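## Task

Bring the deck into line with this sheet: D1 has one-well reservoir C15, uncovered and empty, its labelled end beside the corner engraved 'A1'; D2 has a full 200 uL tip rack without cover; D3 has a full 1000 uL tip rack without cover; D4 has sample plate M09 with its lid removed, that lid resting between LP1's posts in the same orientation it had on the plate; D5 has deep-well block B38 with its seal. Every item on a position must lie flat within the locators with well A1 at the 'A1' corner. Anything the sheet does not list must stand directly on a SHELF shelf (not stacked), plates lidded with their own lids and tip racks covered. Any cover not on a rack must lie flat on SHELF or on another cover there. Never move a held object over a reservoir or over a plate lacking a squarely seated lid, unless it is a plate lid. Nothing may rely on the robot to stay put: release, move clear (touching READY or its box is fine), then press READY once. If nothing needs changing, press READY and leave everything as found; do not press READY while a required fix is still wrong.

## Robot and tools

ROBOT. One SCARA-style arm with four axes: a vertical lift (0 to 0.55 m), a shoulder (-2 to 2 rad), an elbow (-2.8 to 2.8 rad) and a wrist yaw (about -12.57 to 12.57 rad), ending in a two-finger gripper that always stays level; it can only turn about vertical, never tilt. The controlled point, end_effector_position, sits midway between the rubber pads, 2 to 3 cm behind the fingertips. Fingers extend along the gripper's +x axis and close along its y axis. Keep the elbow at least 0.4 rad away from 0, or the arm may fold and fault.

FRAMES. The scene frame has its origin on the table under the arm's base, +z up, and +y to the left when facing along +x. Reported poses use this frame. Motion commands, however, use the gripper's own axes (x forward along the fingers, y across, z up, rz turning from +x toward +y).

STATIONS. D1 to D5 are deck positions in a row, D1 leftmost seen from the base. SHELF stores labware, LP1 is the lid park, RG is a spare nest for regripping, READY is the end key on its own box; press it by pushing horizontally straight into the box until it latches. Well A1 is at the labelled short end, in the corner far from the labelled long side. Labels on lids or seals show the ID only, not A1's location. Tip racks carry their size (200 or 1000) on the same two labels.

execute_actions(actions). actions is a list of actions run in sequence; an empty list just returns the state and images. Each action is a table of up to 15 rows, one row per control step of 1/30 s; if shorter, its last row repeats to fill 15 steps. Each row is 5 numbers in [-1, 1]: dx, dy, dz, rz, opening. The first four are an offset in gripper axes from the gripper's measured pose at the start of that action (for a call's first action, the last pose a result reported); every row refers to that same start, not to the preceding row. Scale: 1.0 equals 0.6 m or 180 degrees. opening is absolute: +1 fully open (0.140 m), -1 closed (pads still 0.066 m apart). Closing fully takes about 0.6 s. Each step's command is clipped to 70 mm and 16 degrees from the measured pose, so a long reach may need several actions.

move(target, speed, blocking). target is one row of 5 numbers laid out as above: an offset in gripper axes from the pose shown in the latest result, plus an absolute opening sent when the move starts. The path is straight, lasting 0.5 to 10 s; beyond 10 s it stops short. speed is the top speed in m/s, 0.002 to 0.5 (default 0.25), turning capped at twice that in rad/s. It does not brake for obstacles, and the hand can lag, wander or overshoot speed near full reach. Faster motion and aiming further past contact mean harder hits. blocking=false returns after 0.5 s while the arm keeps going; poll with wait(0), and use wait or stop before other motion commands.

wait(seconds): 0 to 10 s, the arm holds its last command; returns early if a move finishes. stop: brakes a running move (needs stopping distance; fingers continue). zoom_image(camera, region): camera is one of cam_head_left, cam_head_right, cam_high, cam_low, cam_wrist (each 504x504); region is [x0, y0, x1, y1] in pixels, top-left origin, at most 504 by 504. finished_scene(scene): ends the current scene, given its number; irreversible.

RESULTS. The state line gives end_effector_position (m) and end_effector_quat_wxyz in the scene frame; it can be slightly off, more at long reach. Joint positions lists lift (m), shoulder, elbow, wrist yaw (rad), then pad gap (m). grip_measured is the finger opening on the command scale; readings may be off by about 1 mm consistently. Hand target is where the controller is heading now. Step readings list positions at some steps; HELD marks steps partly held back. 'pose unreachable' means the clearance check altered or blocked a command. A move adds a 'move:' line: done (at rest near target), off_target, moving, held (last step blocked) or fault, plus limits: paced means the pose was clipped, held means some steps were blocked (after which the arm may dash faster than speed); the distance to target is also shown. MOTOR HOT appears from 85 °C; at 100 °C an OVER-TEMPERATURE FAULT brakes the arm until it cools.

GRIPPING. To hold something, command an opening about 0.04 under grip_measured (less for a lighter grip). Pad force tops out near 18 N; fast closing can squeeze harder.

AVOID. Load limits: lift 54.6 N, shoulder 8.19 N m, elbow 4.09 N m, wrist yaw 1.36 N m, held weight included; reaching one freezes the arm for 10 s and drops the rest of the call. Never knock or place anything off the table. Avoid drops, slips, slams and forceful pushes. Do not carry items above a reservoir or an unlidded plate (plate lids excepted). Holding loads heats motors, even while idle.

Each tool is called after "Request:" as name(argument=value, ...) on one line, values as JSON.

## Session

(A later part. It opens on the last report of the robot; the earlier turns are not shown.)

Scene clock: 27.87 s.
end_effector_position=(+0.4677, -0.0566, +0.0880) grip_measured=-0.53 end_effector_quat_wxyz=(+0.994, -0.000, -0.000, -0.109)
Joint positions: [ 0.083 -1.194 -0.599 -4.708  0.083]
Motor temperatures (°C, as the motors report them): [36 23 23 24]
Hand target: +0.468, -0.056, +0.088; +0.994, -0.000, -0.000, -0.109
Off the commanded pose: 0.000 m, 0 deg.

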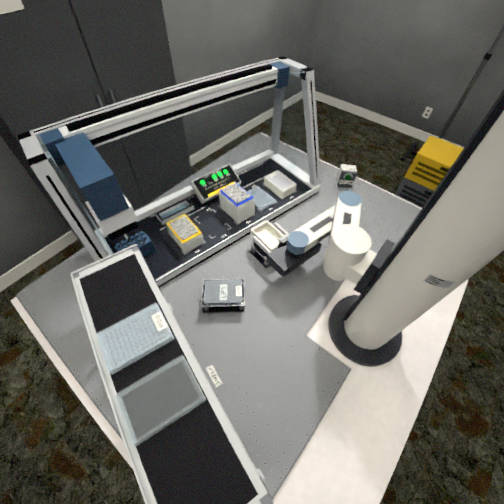

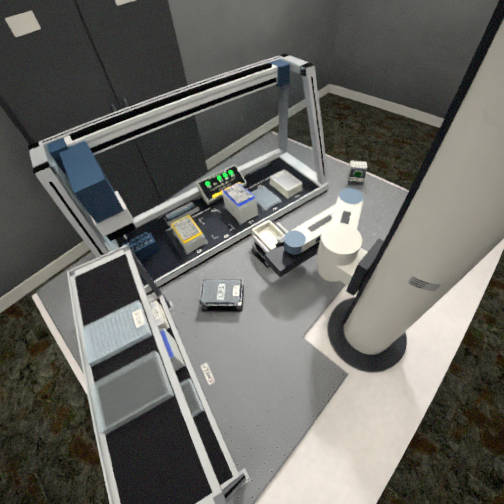

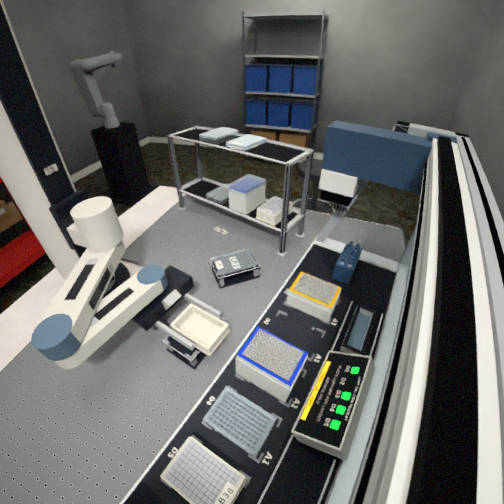

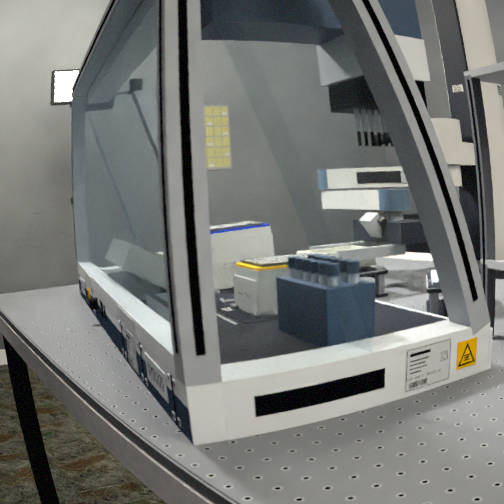

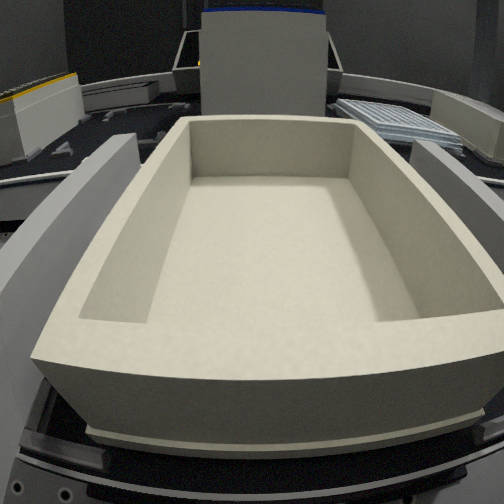

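Request:
execute_actions(actions=[[[0,-0.0065,-0.008,0,-0.575]]])

Request:
wait(seconds=0)

Scene clock: 28.87 s.
end_effector_position=(+0.4668, -0.0602, +0.0832) grip_measured=-0.53 end_effector_quat_wxyz=(+0.994, -0.000, -0.000, -0.108)
Joint positions: [ 0.078 -1.219 -0.598 -4.683  0.083]
Motor temperatures (°C, as the motors report them): [36 23 23 24]
Hand target: +0.467, -0.060, +0.083; +0.994, -0.000, -0.000, -0.109
Off the commanded pose: 0.000 m, 0 deg.
Step readings (end_effector_position):
0: (+0.4677, -0.0566, +0.0880)
1: (+0.4676, -0.0566, +0.0879)
2: (+0.4675, -0.0575, +0.0869)
4: (+0.4669, -0.0602, +0.0831)
8: (+0.4668, -0.0602, +0.0832)
15: end_effector_position above

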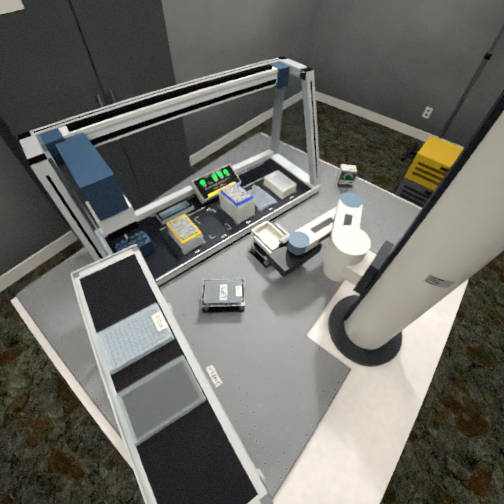

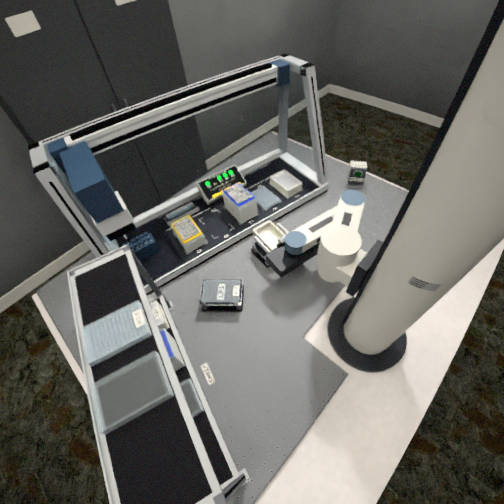

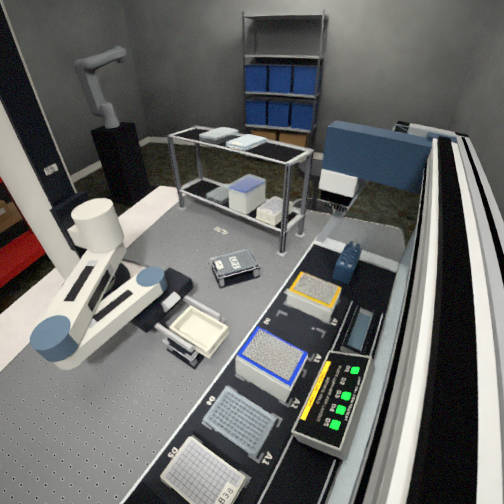

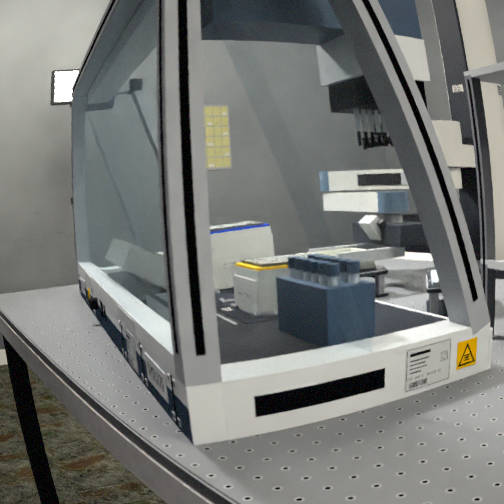

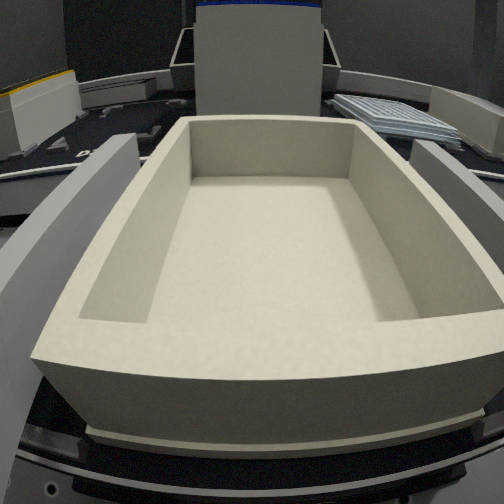

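Scene clock: 28.87 s.
end_effector_position=(+0.4668, -0.0602, +0.0832) grip_measured=-0.53 end_effector_quat_wxyz=(+0.994, -0.000, -0.000, -0.108)
Joint positions: [ 0.078 -1.219 -0.598 -4.683  0.083]
Motor temperatures (°C, as the motors report them): [36 23 23 24]
Hand target: +0.467, -0.060, +0.083; +0.994, -0.000, -0.000, -0.109
Off the commanded pose: 0.000 m, 0 deg.

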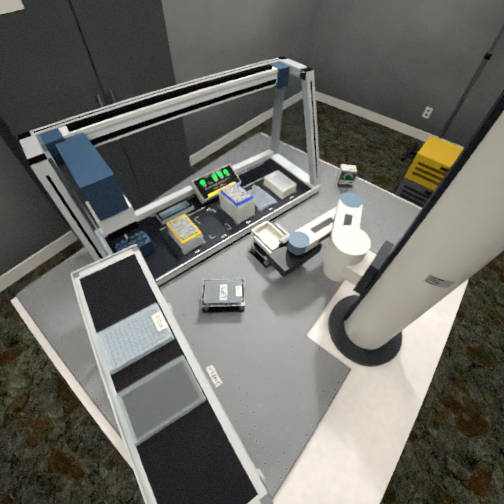

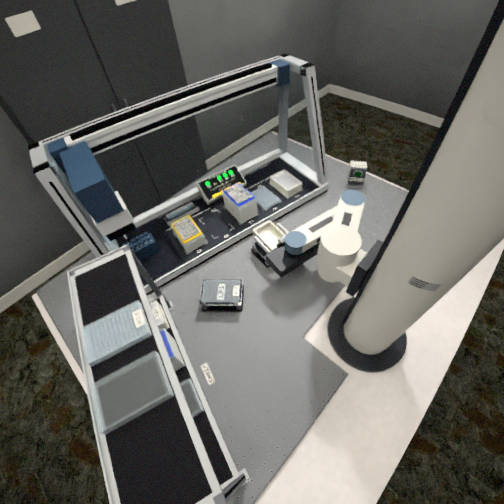

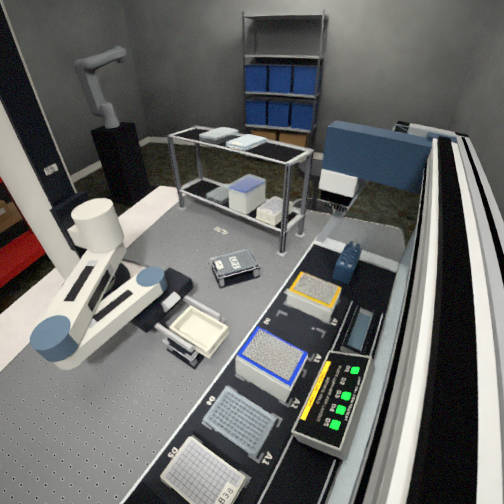

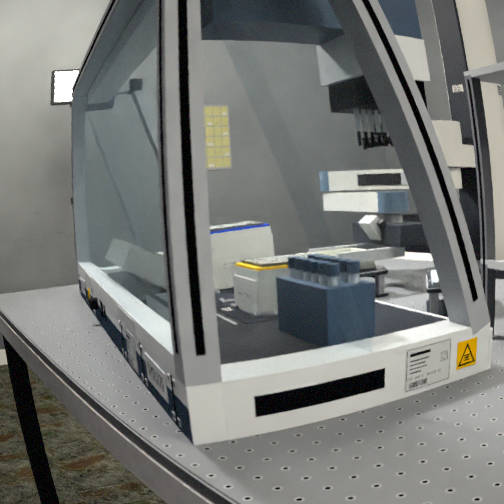

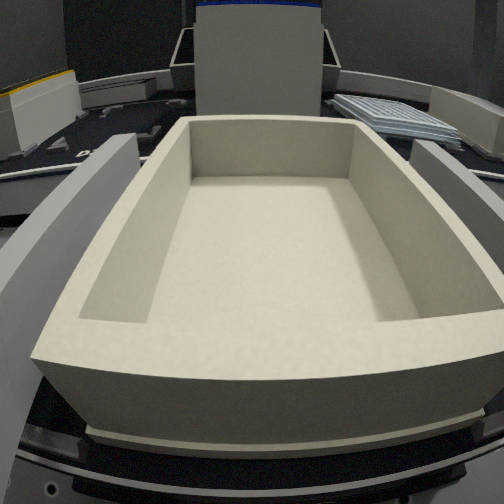

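Request:
zoom_image(camera="cam_wrist", region=[0, 364, 140, 504])

Request:
zoom_image(camera="cam_wrist", region=[364, 364, 504, 504])

Request:
zoom_image(camera="cam_high", region=[140, 280, 260, 400])

Region (0, 364, 140, 504) of cam_wrist's 504x504 image, scaled by 3.600, with more detail than that image has.

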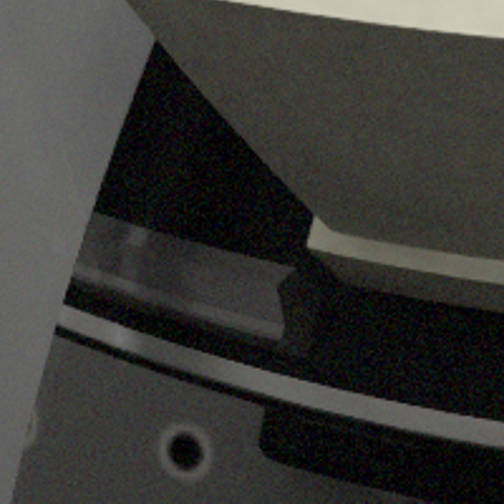

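Region (364, 364, 504, 504) of cam_wrist's 504x504 image, scaled by 3.600, with more detail than that image has.

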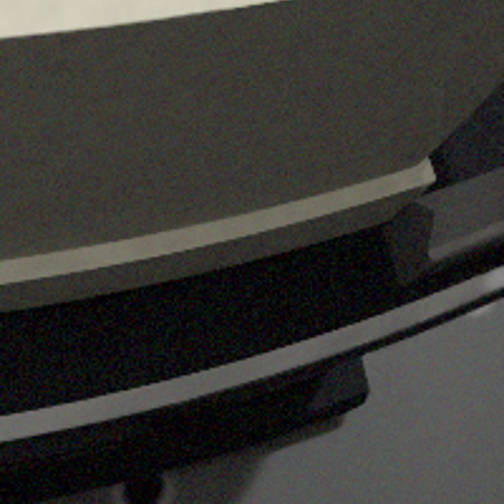

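Region (140, 280, 260, 400) of cam_high's 504x504 image, scaled by 4.200, with more detail than that image has.

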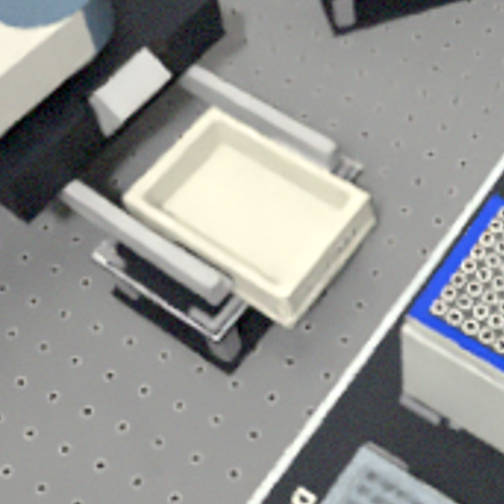

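Request:
execute_actions(actions=[[[0,0.002,0,0,-0.575],[0,0.002,0,0,-0.575],[0,0.002,-0.001,0,-0.575],[0,0.002,-0.002,0,-0.575],[0,0.002,-0.003,0,-0.575],[0,0.002,-0.0037,0,-0.575],[0,0.002,-0.0044,0,-0.575],[0,0.002,-0.005,0,-0.575],[0,0.002,-0.0055,0,-0.575],[0,0.002,-0.006,0,-0.575],[0,0.002,-0.0065,0,-0.575],[0,0.002,-0.007,0,-0.575]]])

Scene clock: 30.97 s.
end_effector_position=(+0.4671, -0.0589, +0.0797) grip_measured=-0.53 end_effector_quat_wxyz=(+0.994, -0.000, -0.000, -0.108)
Joint positions: [ 0.075 -1.211 -0.599 -4.69   0.083]
Motor temperatures (°C, as the motors report them): [36 23 23 24]
Hand target: +0.467, -0.059, +0.079; +0.994, -0.000, -0.000, -0.108
Off the commanded pose: 0.001 m, 0 deg.
Step readings (end_effector_position):
0: (+0.4668, -0.0602, +0.0832)
1: (+0.4668, -0.0601, +0.0832)
2: (+0.4670, -0.0593, +0.0832)
4: (+0.4671, -0.0589, +0.0825)
8: (+0.4671, -0.0589, +0.0809)
15: end_effector_position above

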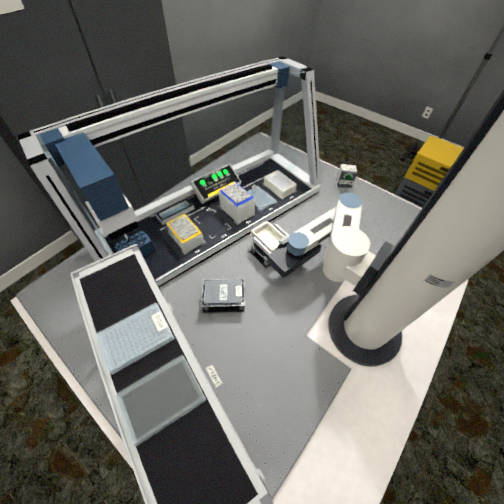

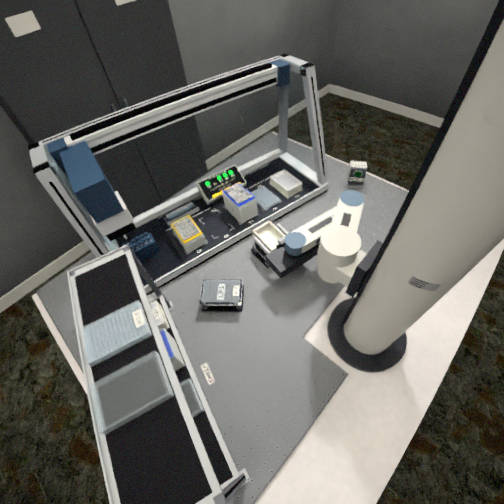

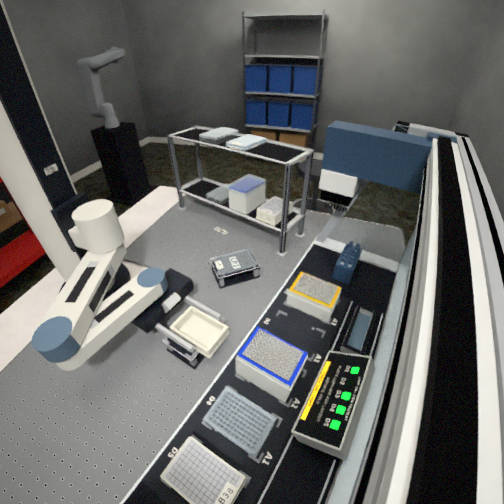

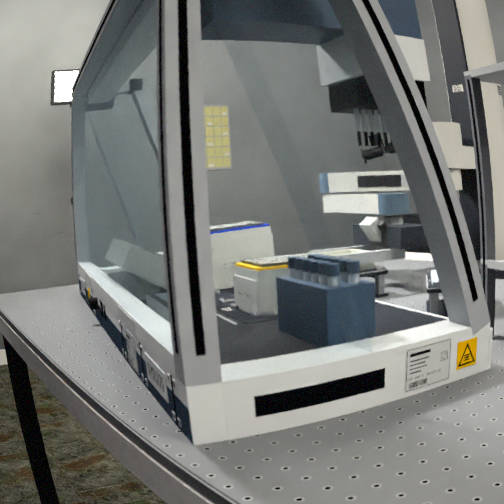

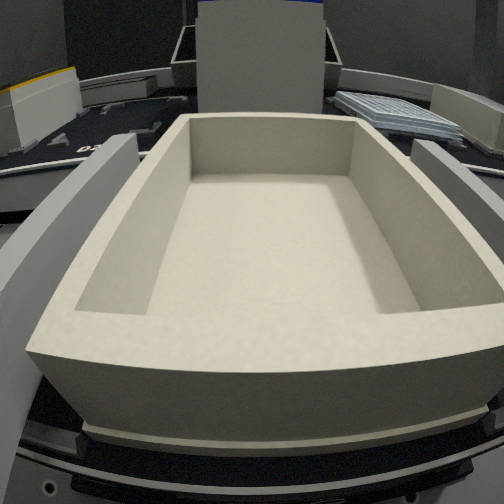

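Request:
execute_actions(actions=[[[0,0,0.0005,0,-0.555],[0,0,0.0005,0,-0.535],[0,0,0.0005,0,-0.515],[0,0,0.0005,0,-0.48],[0,0,0.0005,0,-0.4],[0,0,0.0005,0,-0.25],[0,0,0.0005,0,-0.1],[0,0,0.044,0,0.0]]])

Scene clock: 32.27 s.
end_effector_position=(+0.4671, -0.0589, +0.1063) grip_measured=+0.00 end_effector_quat_wxyz=(+0.994, -0.000, -0.000, -0.108)
Joint positions: [ 0.101 -1.211 -0.599 -4.69   0.103]
Motor temperatures (°C, as the motors report them): [36 23 23 24]
Hand target: +0.467, -0.059, +0.106; +0.994, -0.000, -0.000, -0.108
Off the commanded pose: 0.000 m, 0 deg.
Step readings (end_effector_position):
0: (+0.4671, -0.0589, +0.0797)
1: (+0.4671, -0.0589, +0.0797)
2: (+0.4671, -0.0589, +0.0802)
4: (+0.4671, -0.0589, +0.0800)
8: (+0.4671, -0.0589, +0.0801)
15: end_effector_position above

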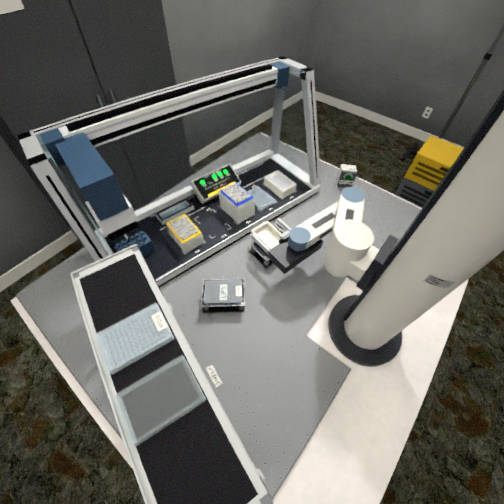

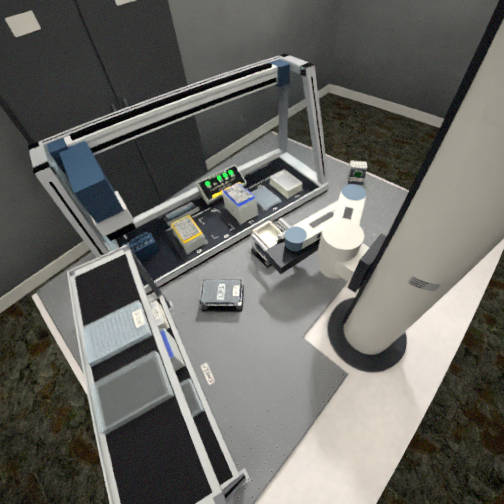

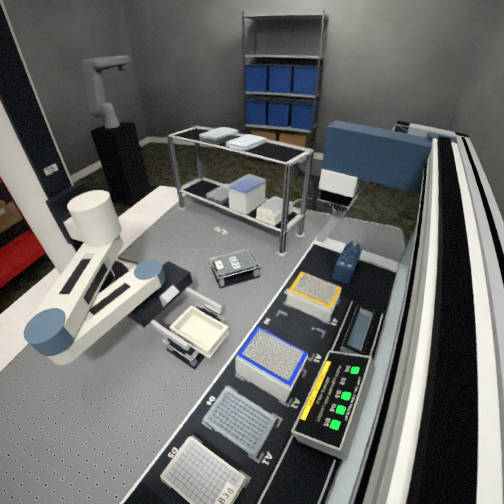

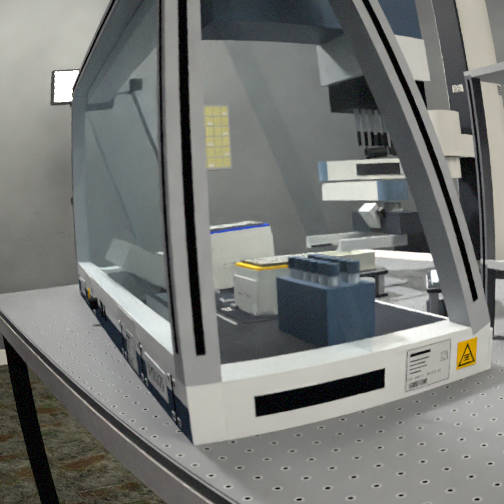

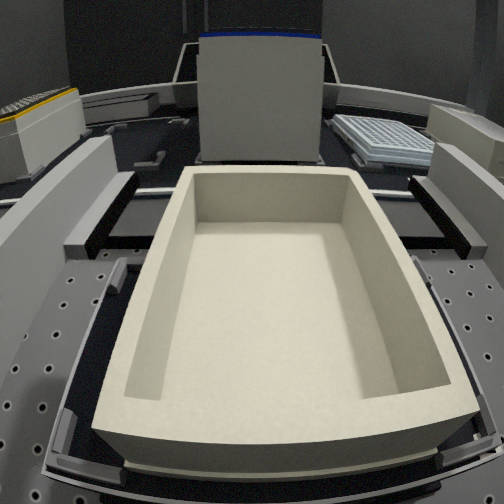

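Request:
move(target=[0.182, 0.4218, -0.004, -0.0004, 0.0], speed=0.5)

Scene clock: 34.57 s.
end_effector_position=(+0.6277, +0.1652, +0.1040) grip_measured=+0.00 end_effector_quat_wxyz=(+0.994, -0.000, -0.000, -0.109)
Joint positions: [ 0.099 -0.148 -1.586 -4.767  0.103]
Motor temperatures (°C, as the motors report them): [36 23 23 24]
Hand target: +0.628, +0.165, +0.104; +0.994, -0.000, -0.000, -0.109
Off the commanded pose: 0.000 m, 0 deg.
move: done; limits=paced

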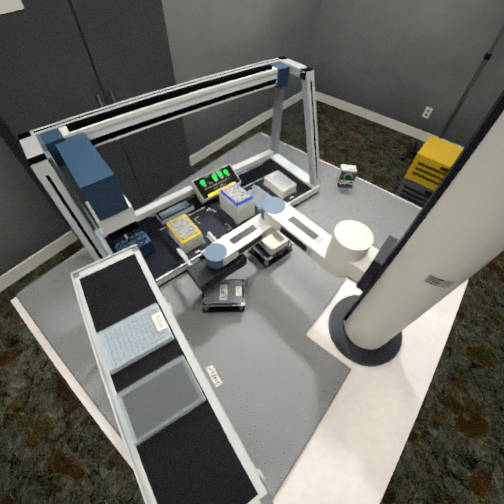

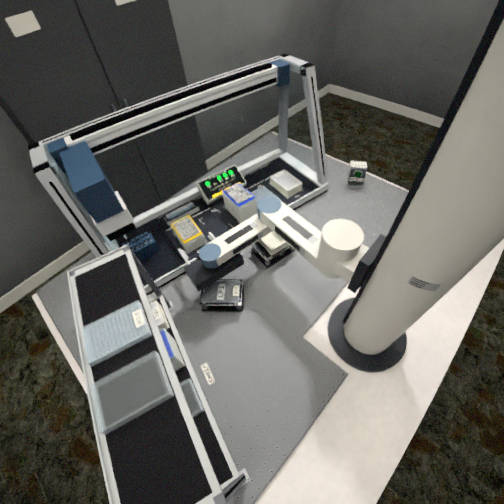

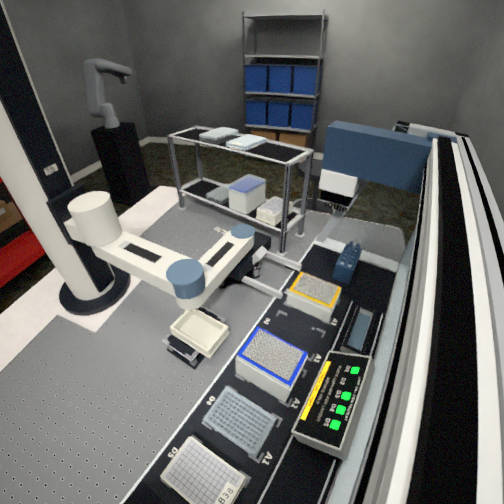

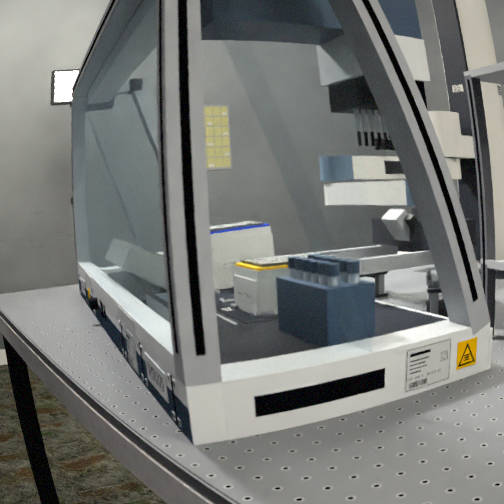

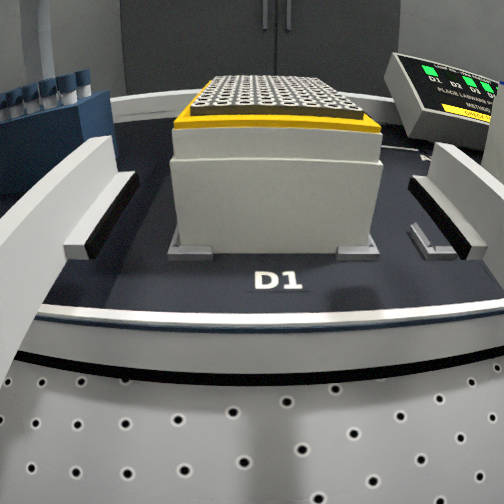

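Request:
zoom_image(camera="cam_wrist", region=[150, 140, 400, 290])

Region (150, 140, 400, 290) of cam_wrist's 504x504 image, scaled by 2.016, with more detail than that image has; it fills the top 302 rows of this view, and the rest is white.

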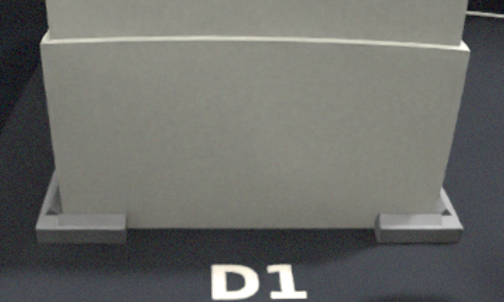

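Request:
execute_actions(actions=[[[0.1583,-0.0033,-0.0317,0,0.0]]])

Request:
wait(seconds=0.2)

Scene clock: 45.87 s.
end_effector_position=(+0.6753, +0.1439, +0.0908) grip_measured=+0.00 end_effector_quat_wxyz=(+0.995, -0.000, -0.000, -0.103)
Joint positions: [ 0.086 -0.183 -1.763 -4.543  0.103]
Motor temperatures (°C, as the motors report them): [36 23 23 24]
Hand target: +0.675, +0.144, +0.091; +0.995, -0.000, -0.000, -0.103
Off the commanded pose: 0.045 m, 1 deg.
TORQUE FAULT: the external load on joint 4 (wrist yaw) reached its load limit, and the arm stopped for 10 seconds. That time counts as 19 of the actions that you can send in this scene. The arm's remaining commands of this call were not run. The arm holds where it stopped, with its grip as last carried out, and accepts commands again: back off and push less far. The arm stops again, at the same cost, whenever a joint's load reaches its limit.
Step readings (end_effector_position):
0: (+0.6277, +0.1652, +0.1040)
1: (+0.6279, +0.1652, +0.1039)
2: (+0.6311, +0.1642, +0.1030)
4: (+0.6490, +0.1553, +0.0979)
8: (+0.6759, +0.1437, +0.0907)
15: (+0.6753, +0.1439, +0.0908)

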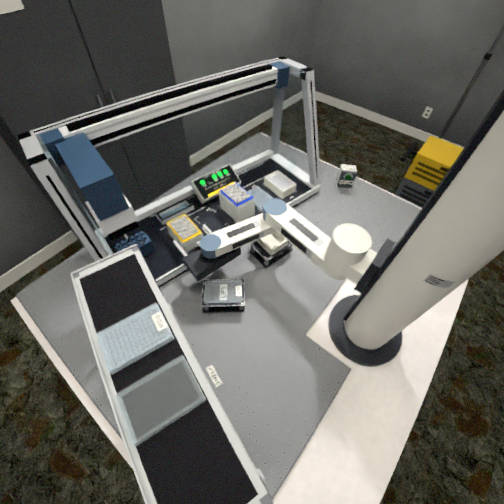

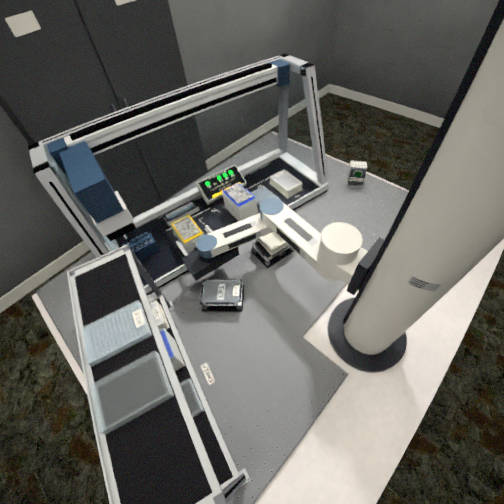

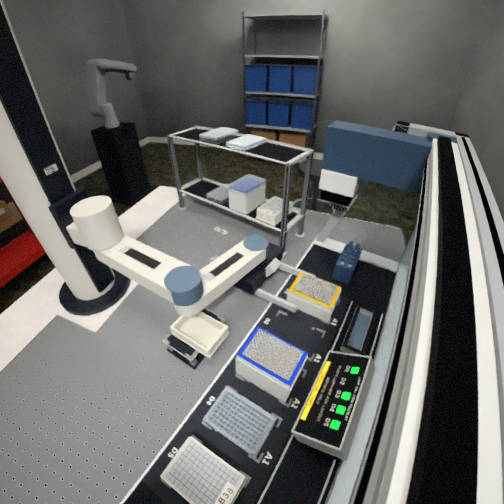

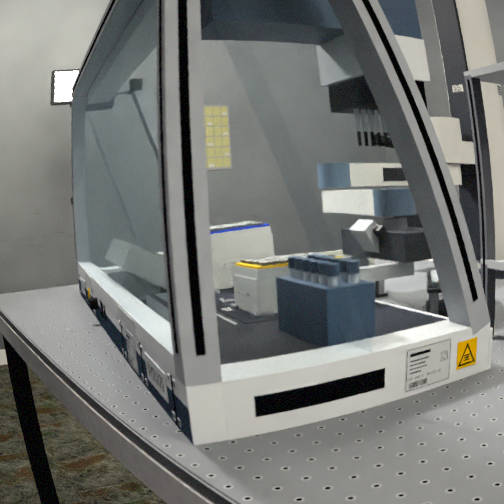

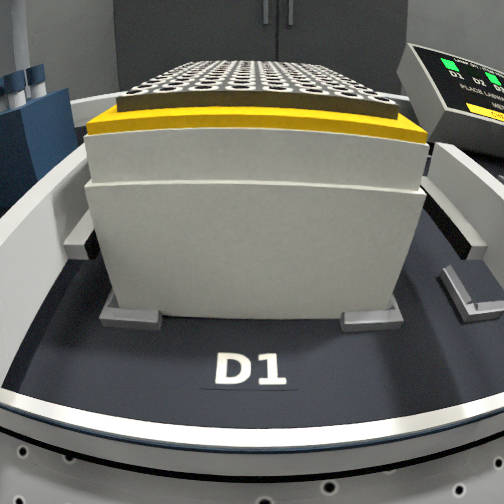

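not run: a fault stop came before this call.

Request:
execute_actions(actions=[[[0,0.002,0,0,0.0],[0,0.004,0,-0.0005,0.0],[0,0.006,0,-0.001,0.0],[0,0.008,0,-0.002,0.0],[0,0.010,0,-0.003,0.0],[0,0.012,0,-0.0039,0.0],[0,0.0142,0,-0.0039,0.0],[0.004,0.0142,-0.001,-0.0039,0.0],[0.010,0.0141,-0.002,-0.0039,0.0],[0.016,0.014,-0.003,-0.0039,0.0],[0.022,0.0139,-0.004,-0.0039,0.0],[0.028,0.0139,-0.005,-0.0039,0.0],[0.034,0.0138,-0.006,-0.0039,0.0],[0.040,0.0137,-0.007,-0.0039,0.0],[0.046,0.0136,-0.008,-0.0039,0.0]]])

Scene clock: 46.73 s.
end_effector_position=(+0.6985, +0.1469, +0.0868) grip_measured=+0.00 end_effector_quat_wxyz=(+0.994, -0.000, -0.000, -0.109)
Joint positions: [ 0.082 -0.131 -1.912 -4.458  0.103]
Motor temperatures (°C, as the motors report them): [36 23 23 24]
Hand target: +0.703, +0.146, +0.086; +0.994, -0.000, -0.000, -0.109
Off the commanded pose: 0.006 m, 0 deg.
Step readings (end_effector_position):
0: (+0.6753, +0.1439, +0.0908)
1: (+0.6753, +0.1440, +0.0908)
2: (+0.6756, +0.1449, +0.0908)
4: (+0.6760, +0.1473, +0.0908)
8: (+0.6770, +0.1521, +0.0908)
15: end_effector_position above

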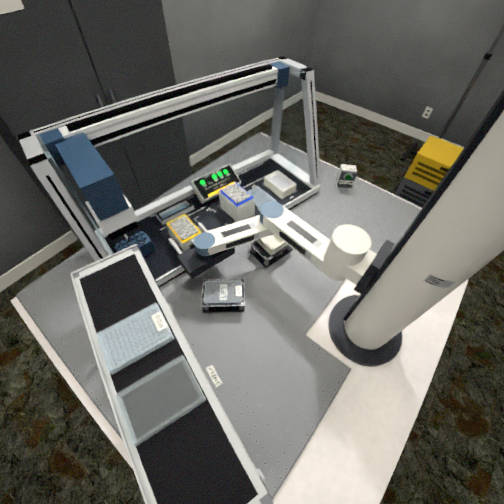

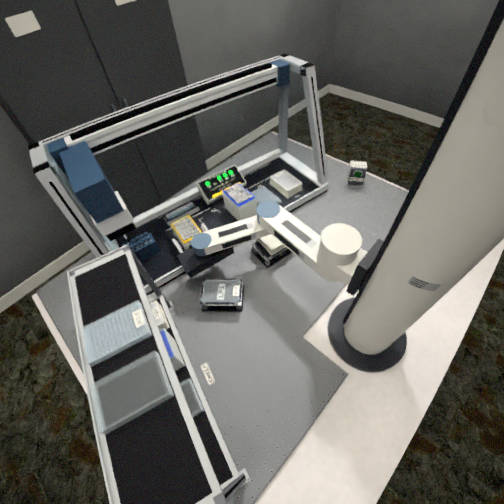

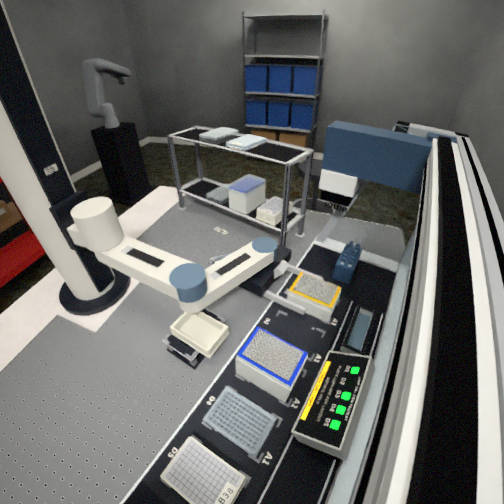

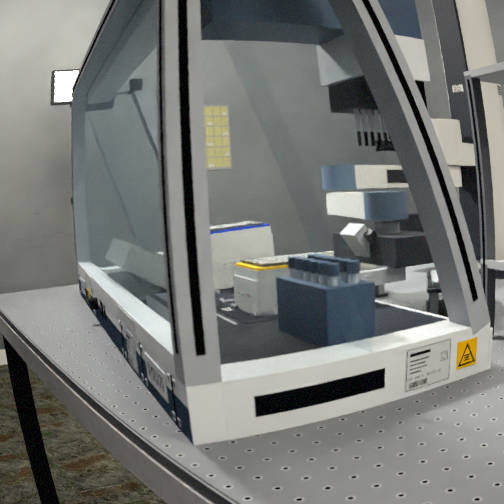

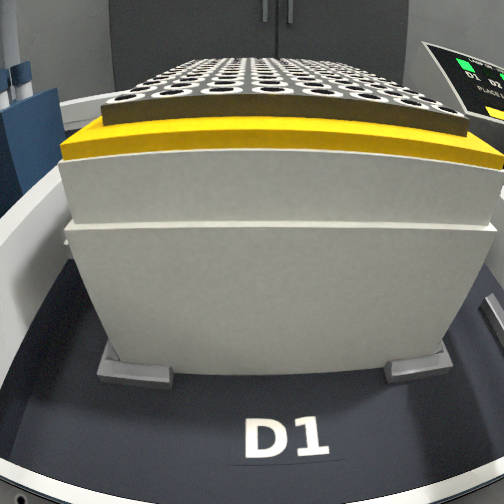

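Request:
wait(seconds=0)

Request:
zoom_image(camera="cam_wrist", region=[60, 310, 200, 450])

Request:
zoom_image(camera="cam_wrist", region=[364, 310, 504, 450])

Scene clock: 46.87 s.
end_effector_position=(+0.7033, +0.1455, +0.0859) grip_measured=+0.00 end_effector_quat_wxyz=(+0.994, -0.000, -0.000, -0.109)
Joint positions: [ 0.081 -0.127 -1.938 -4.437  0.103]
Motor temperatures (°C, as the motors report them): [36 23 23 24]
Hand target: +0.703, +0.146, +0.086; +0.994, -0.000, -0.000, -0.109
Off the commanded pose: 0.001 m, 0 deg.

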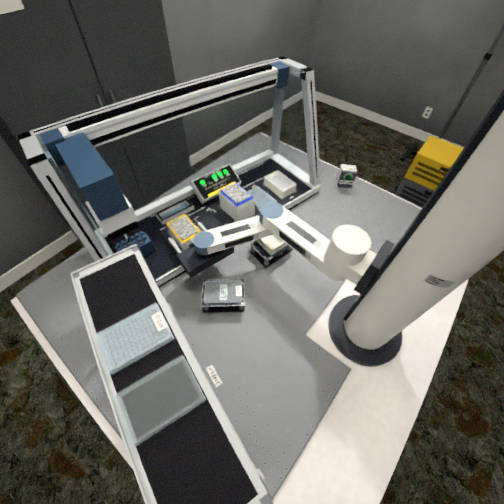

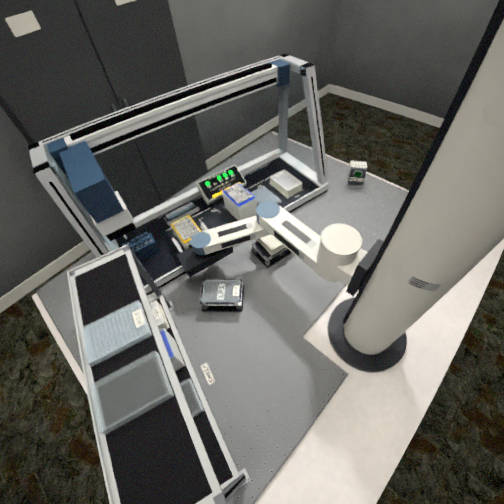

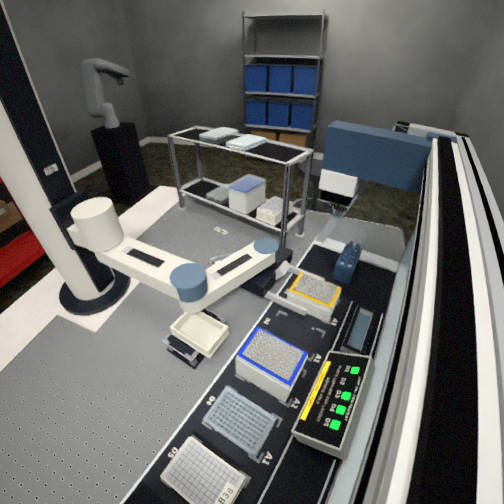

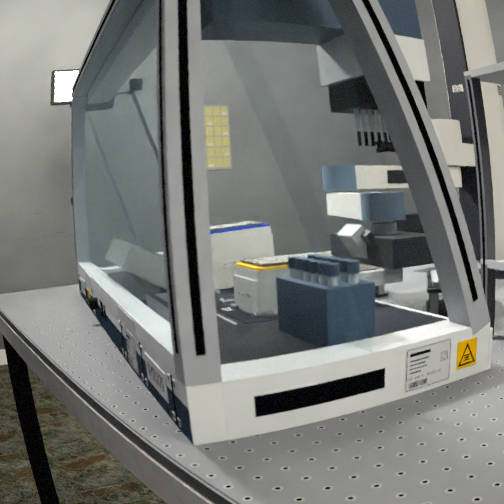

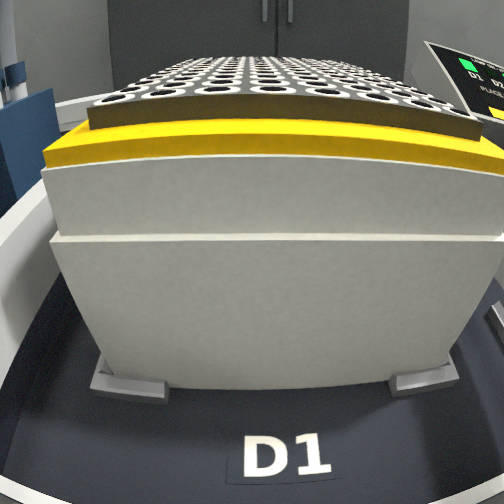

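Region (60, 310, 200, 450) of cam_wrist's 504x504 image, scaled by 3.600, with more detail than that image has.

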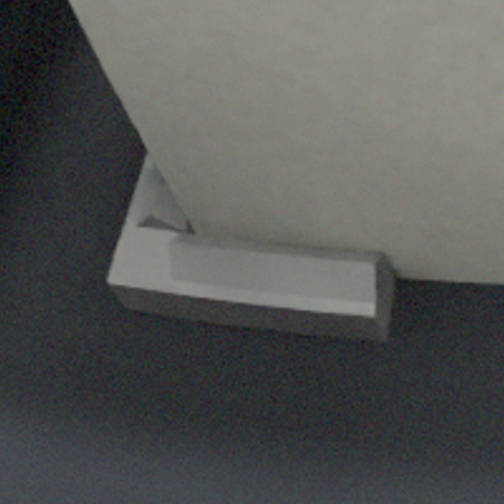

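Region (364, 310, 504, 450) of cam_wrist's 504x504 image, scaled by 3.600, with more detail than that image has.

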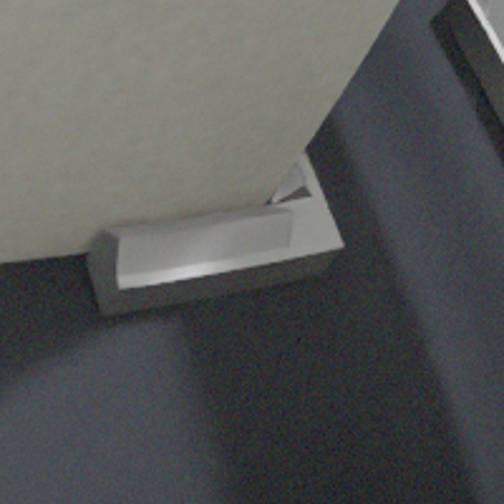

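Request:
execute_actions(actions=[[[0.004,0.001,-0.0005,0,0.0],[0.009,0.002,-0.001,0,0.0],[0.014,0.0022,-0.0015,0,-0.05],[0.019,0.0022,-0.0015,0,-0.1],[0.023,0.0022,-0.0015,0,-0.15],[0.026,0.0022,-0.0015,0,-0.2],[0.0283,0.0022,-0.0015,0,-0.25],[0.0283,0.0022,-0.0015,0,-0.3],[0.0283,0.0022,-0.0015,0,-0.33],[0.0283,0.0022,-0.0015,0,-0.36]]])

Request:
zoom_image(camera="cam_wrist", region=[50, 364, 190, 504])

Request:
zoom_image(camera="cam_wrist", region=[364, 364, 504, 504])

Scene clock: 48.27 s.
end_effector_position=(+0.7202, +0.1429, +0.0850) grip_measured=-0.36 end_effector_quat_wxyz=(+0.994, -0.000, -0.000, -0.110)
Joint positions: [ 0.08  -0.101 -2.042 -4.36   0.09 ]
Motor temperatures (°C, as the motors report them): [36 23 23 24]
Hand target: +0.720, +0.143, +0.085; +0.994, -0.000, -0.000, -0.109
Off the commanded pose: 0.000 m, 0 deg.
Step readings (end_effector_position):
0: (+0.7032, +0.1457, +0.0859)
1: (+0.7034, +0.1457, +0.0859)
2: (+0.7052, +0.1457, +0.0858)
4: (+0.7105, +0.1450, +0.0852)
8: (+0.7198, +0.1428, +0.0850)
15: end_effector_position above

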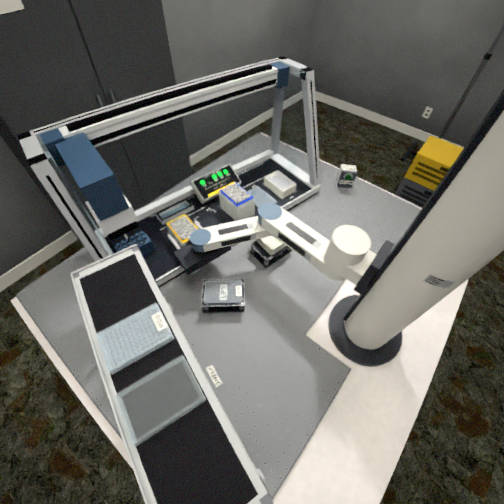

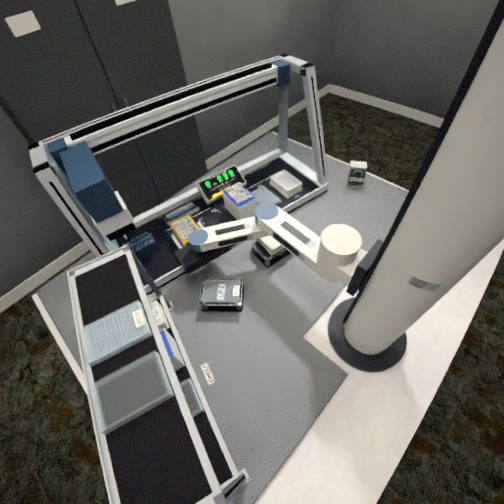

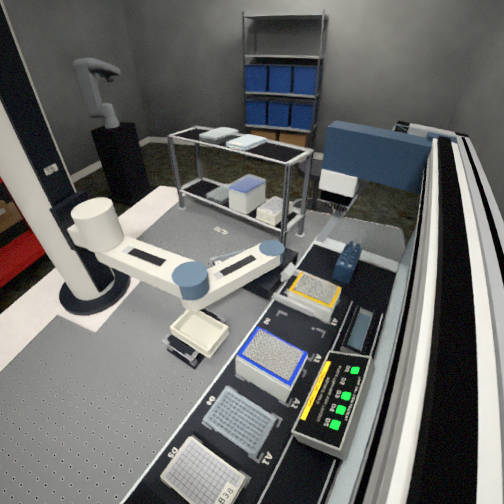

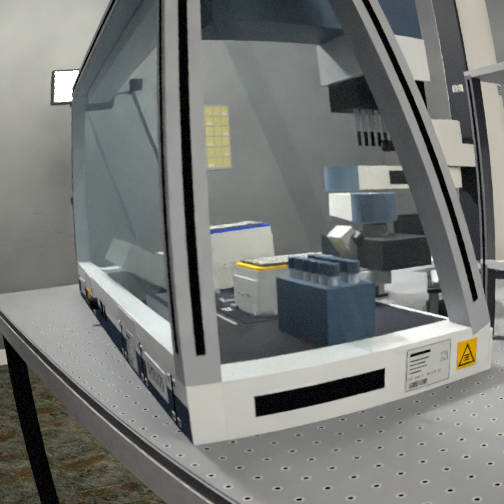

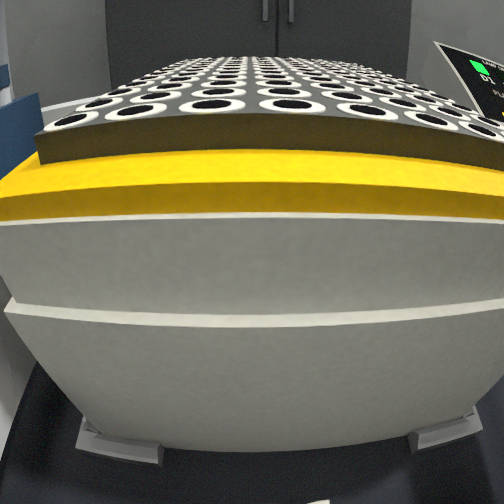

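Region (50, 364, 190, 504) of cam_wrist's 504x504 image, scaled by 3.600, with more detail than that image has.

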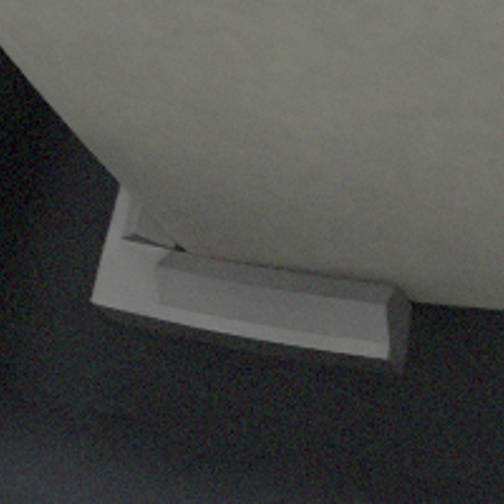

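Region (364, 364, 504, 504) of cam_wrist's 504x504 image, scaled by 3.600, with more detail than that image has.

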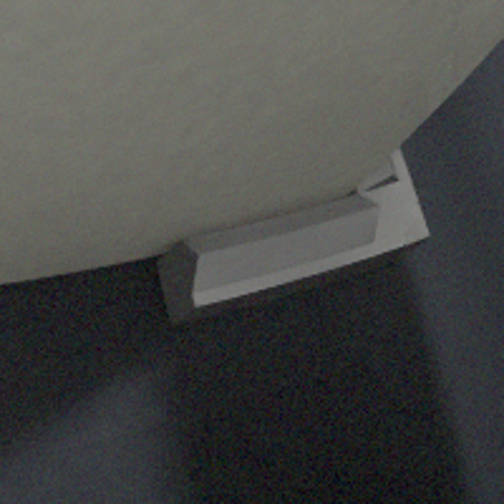

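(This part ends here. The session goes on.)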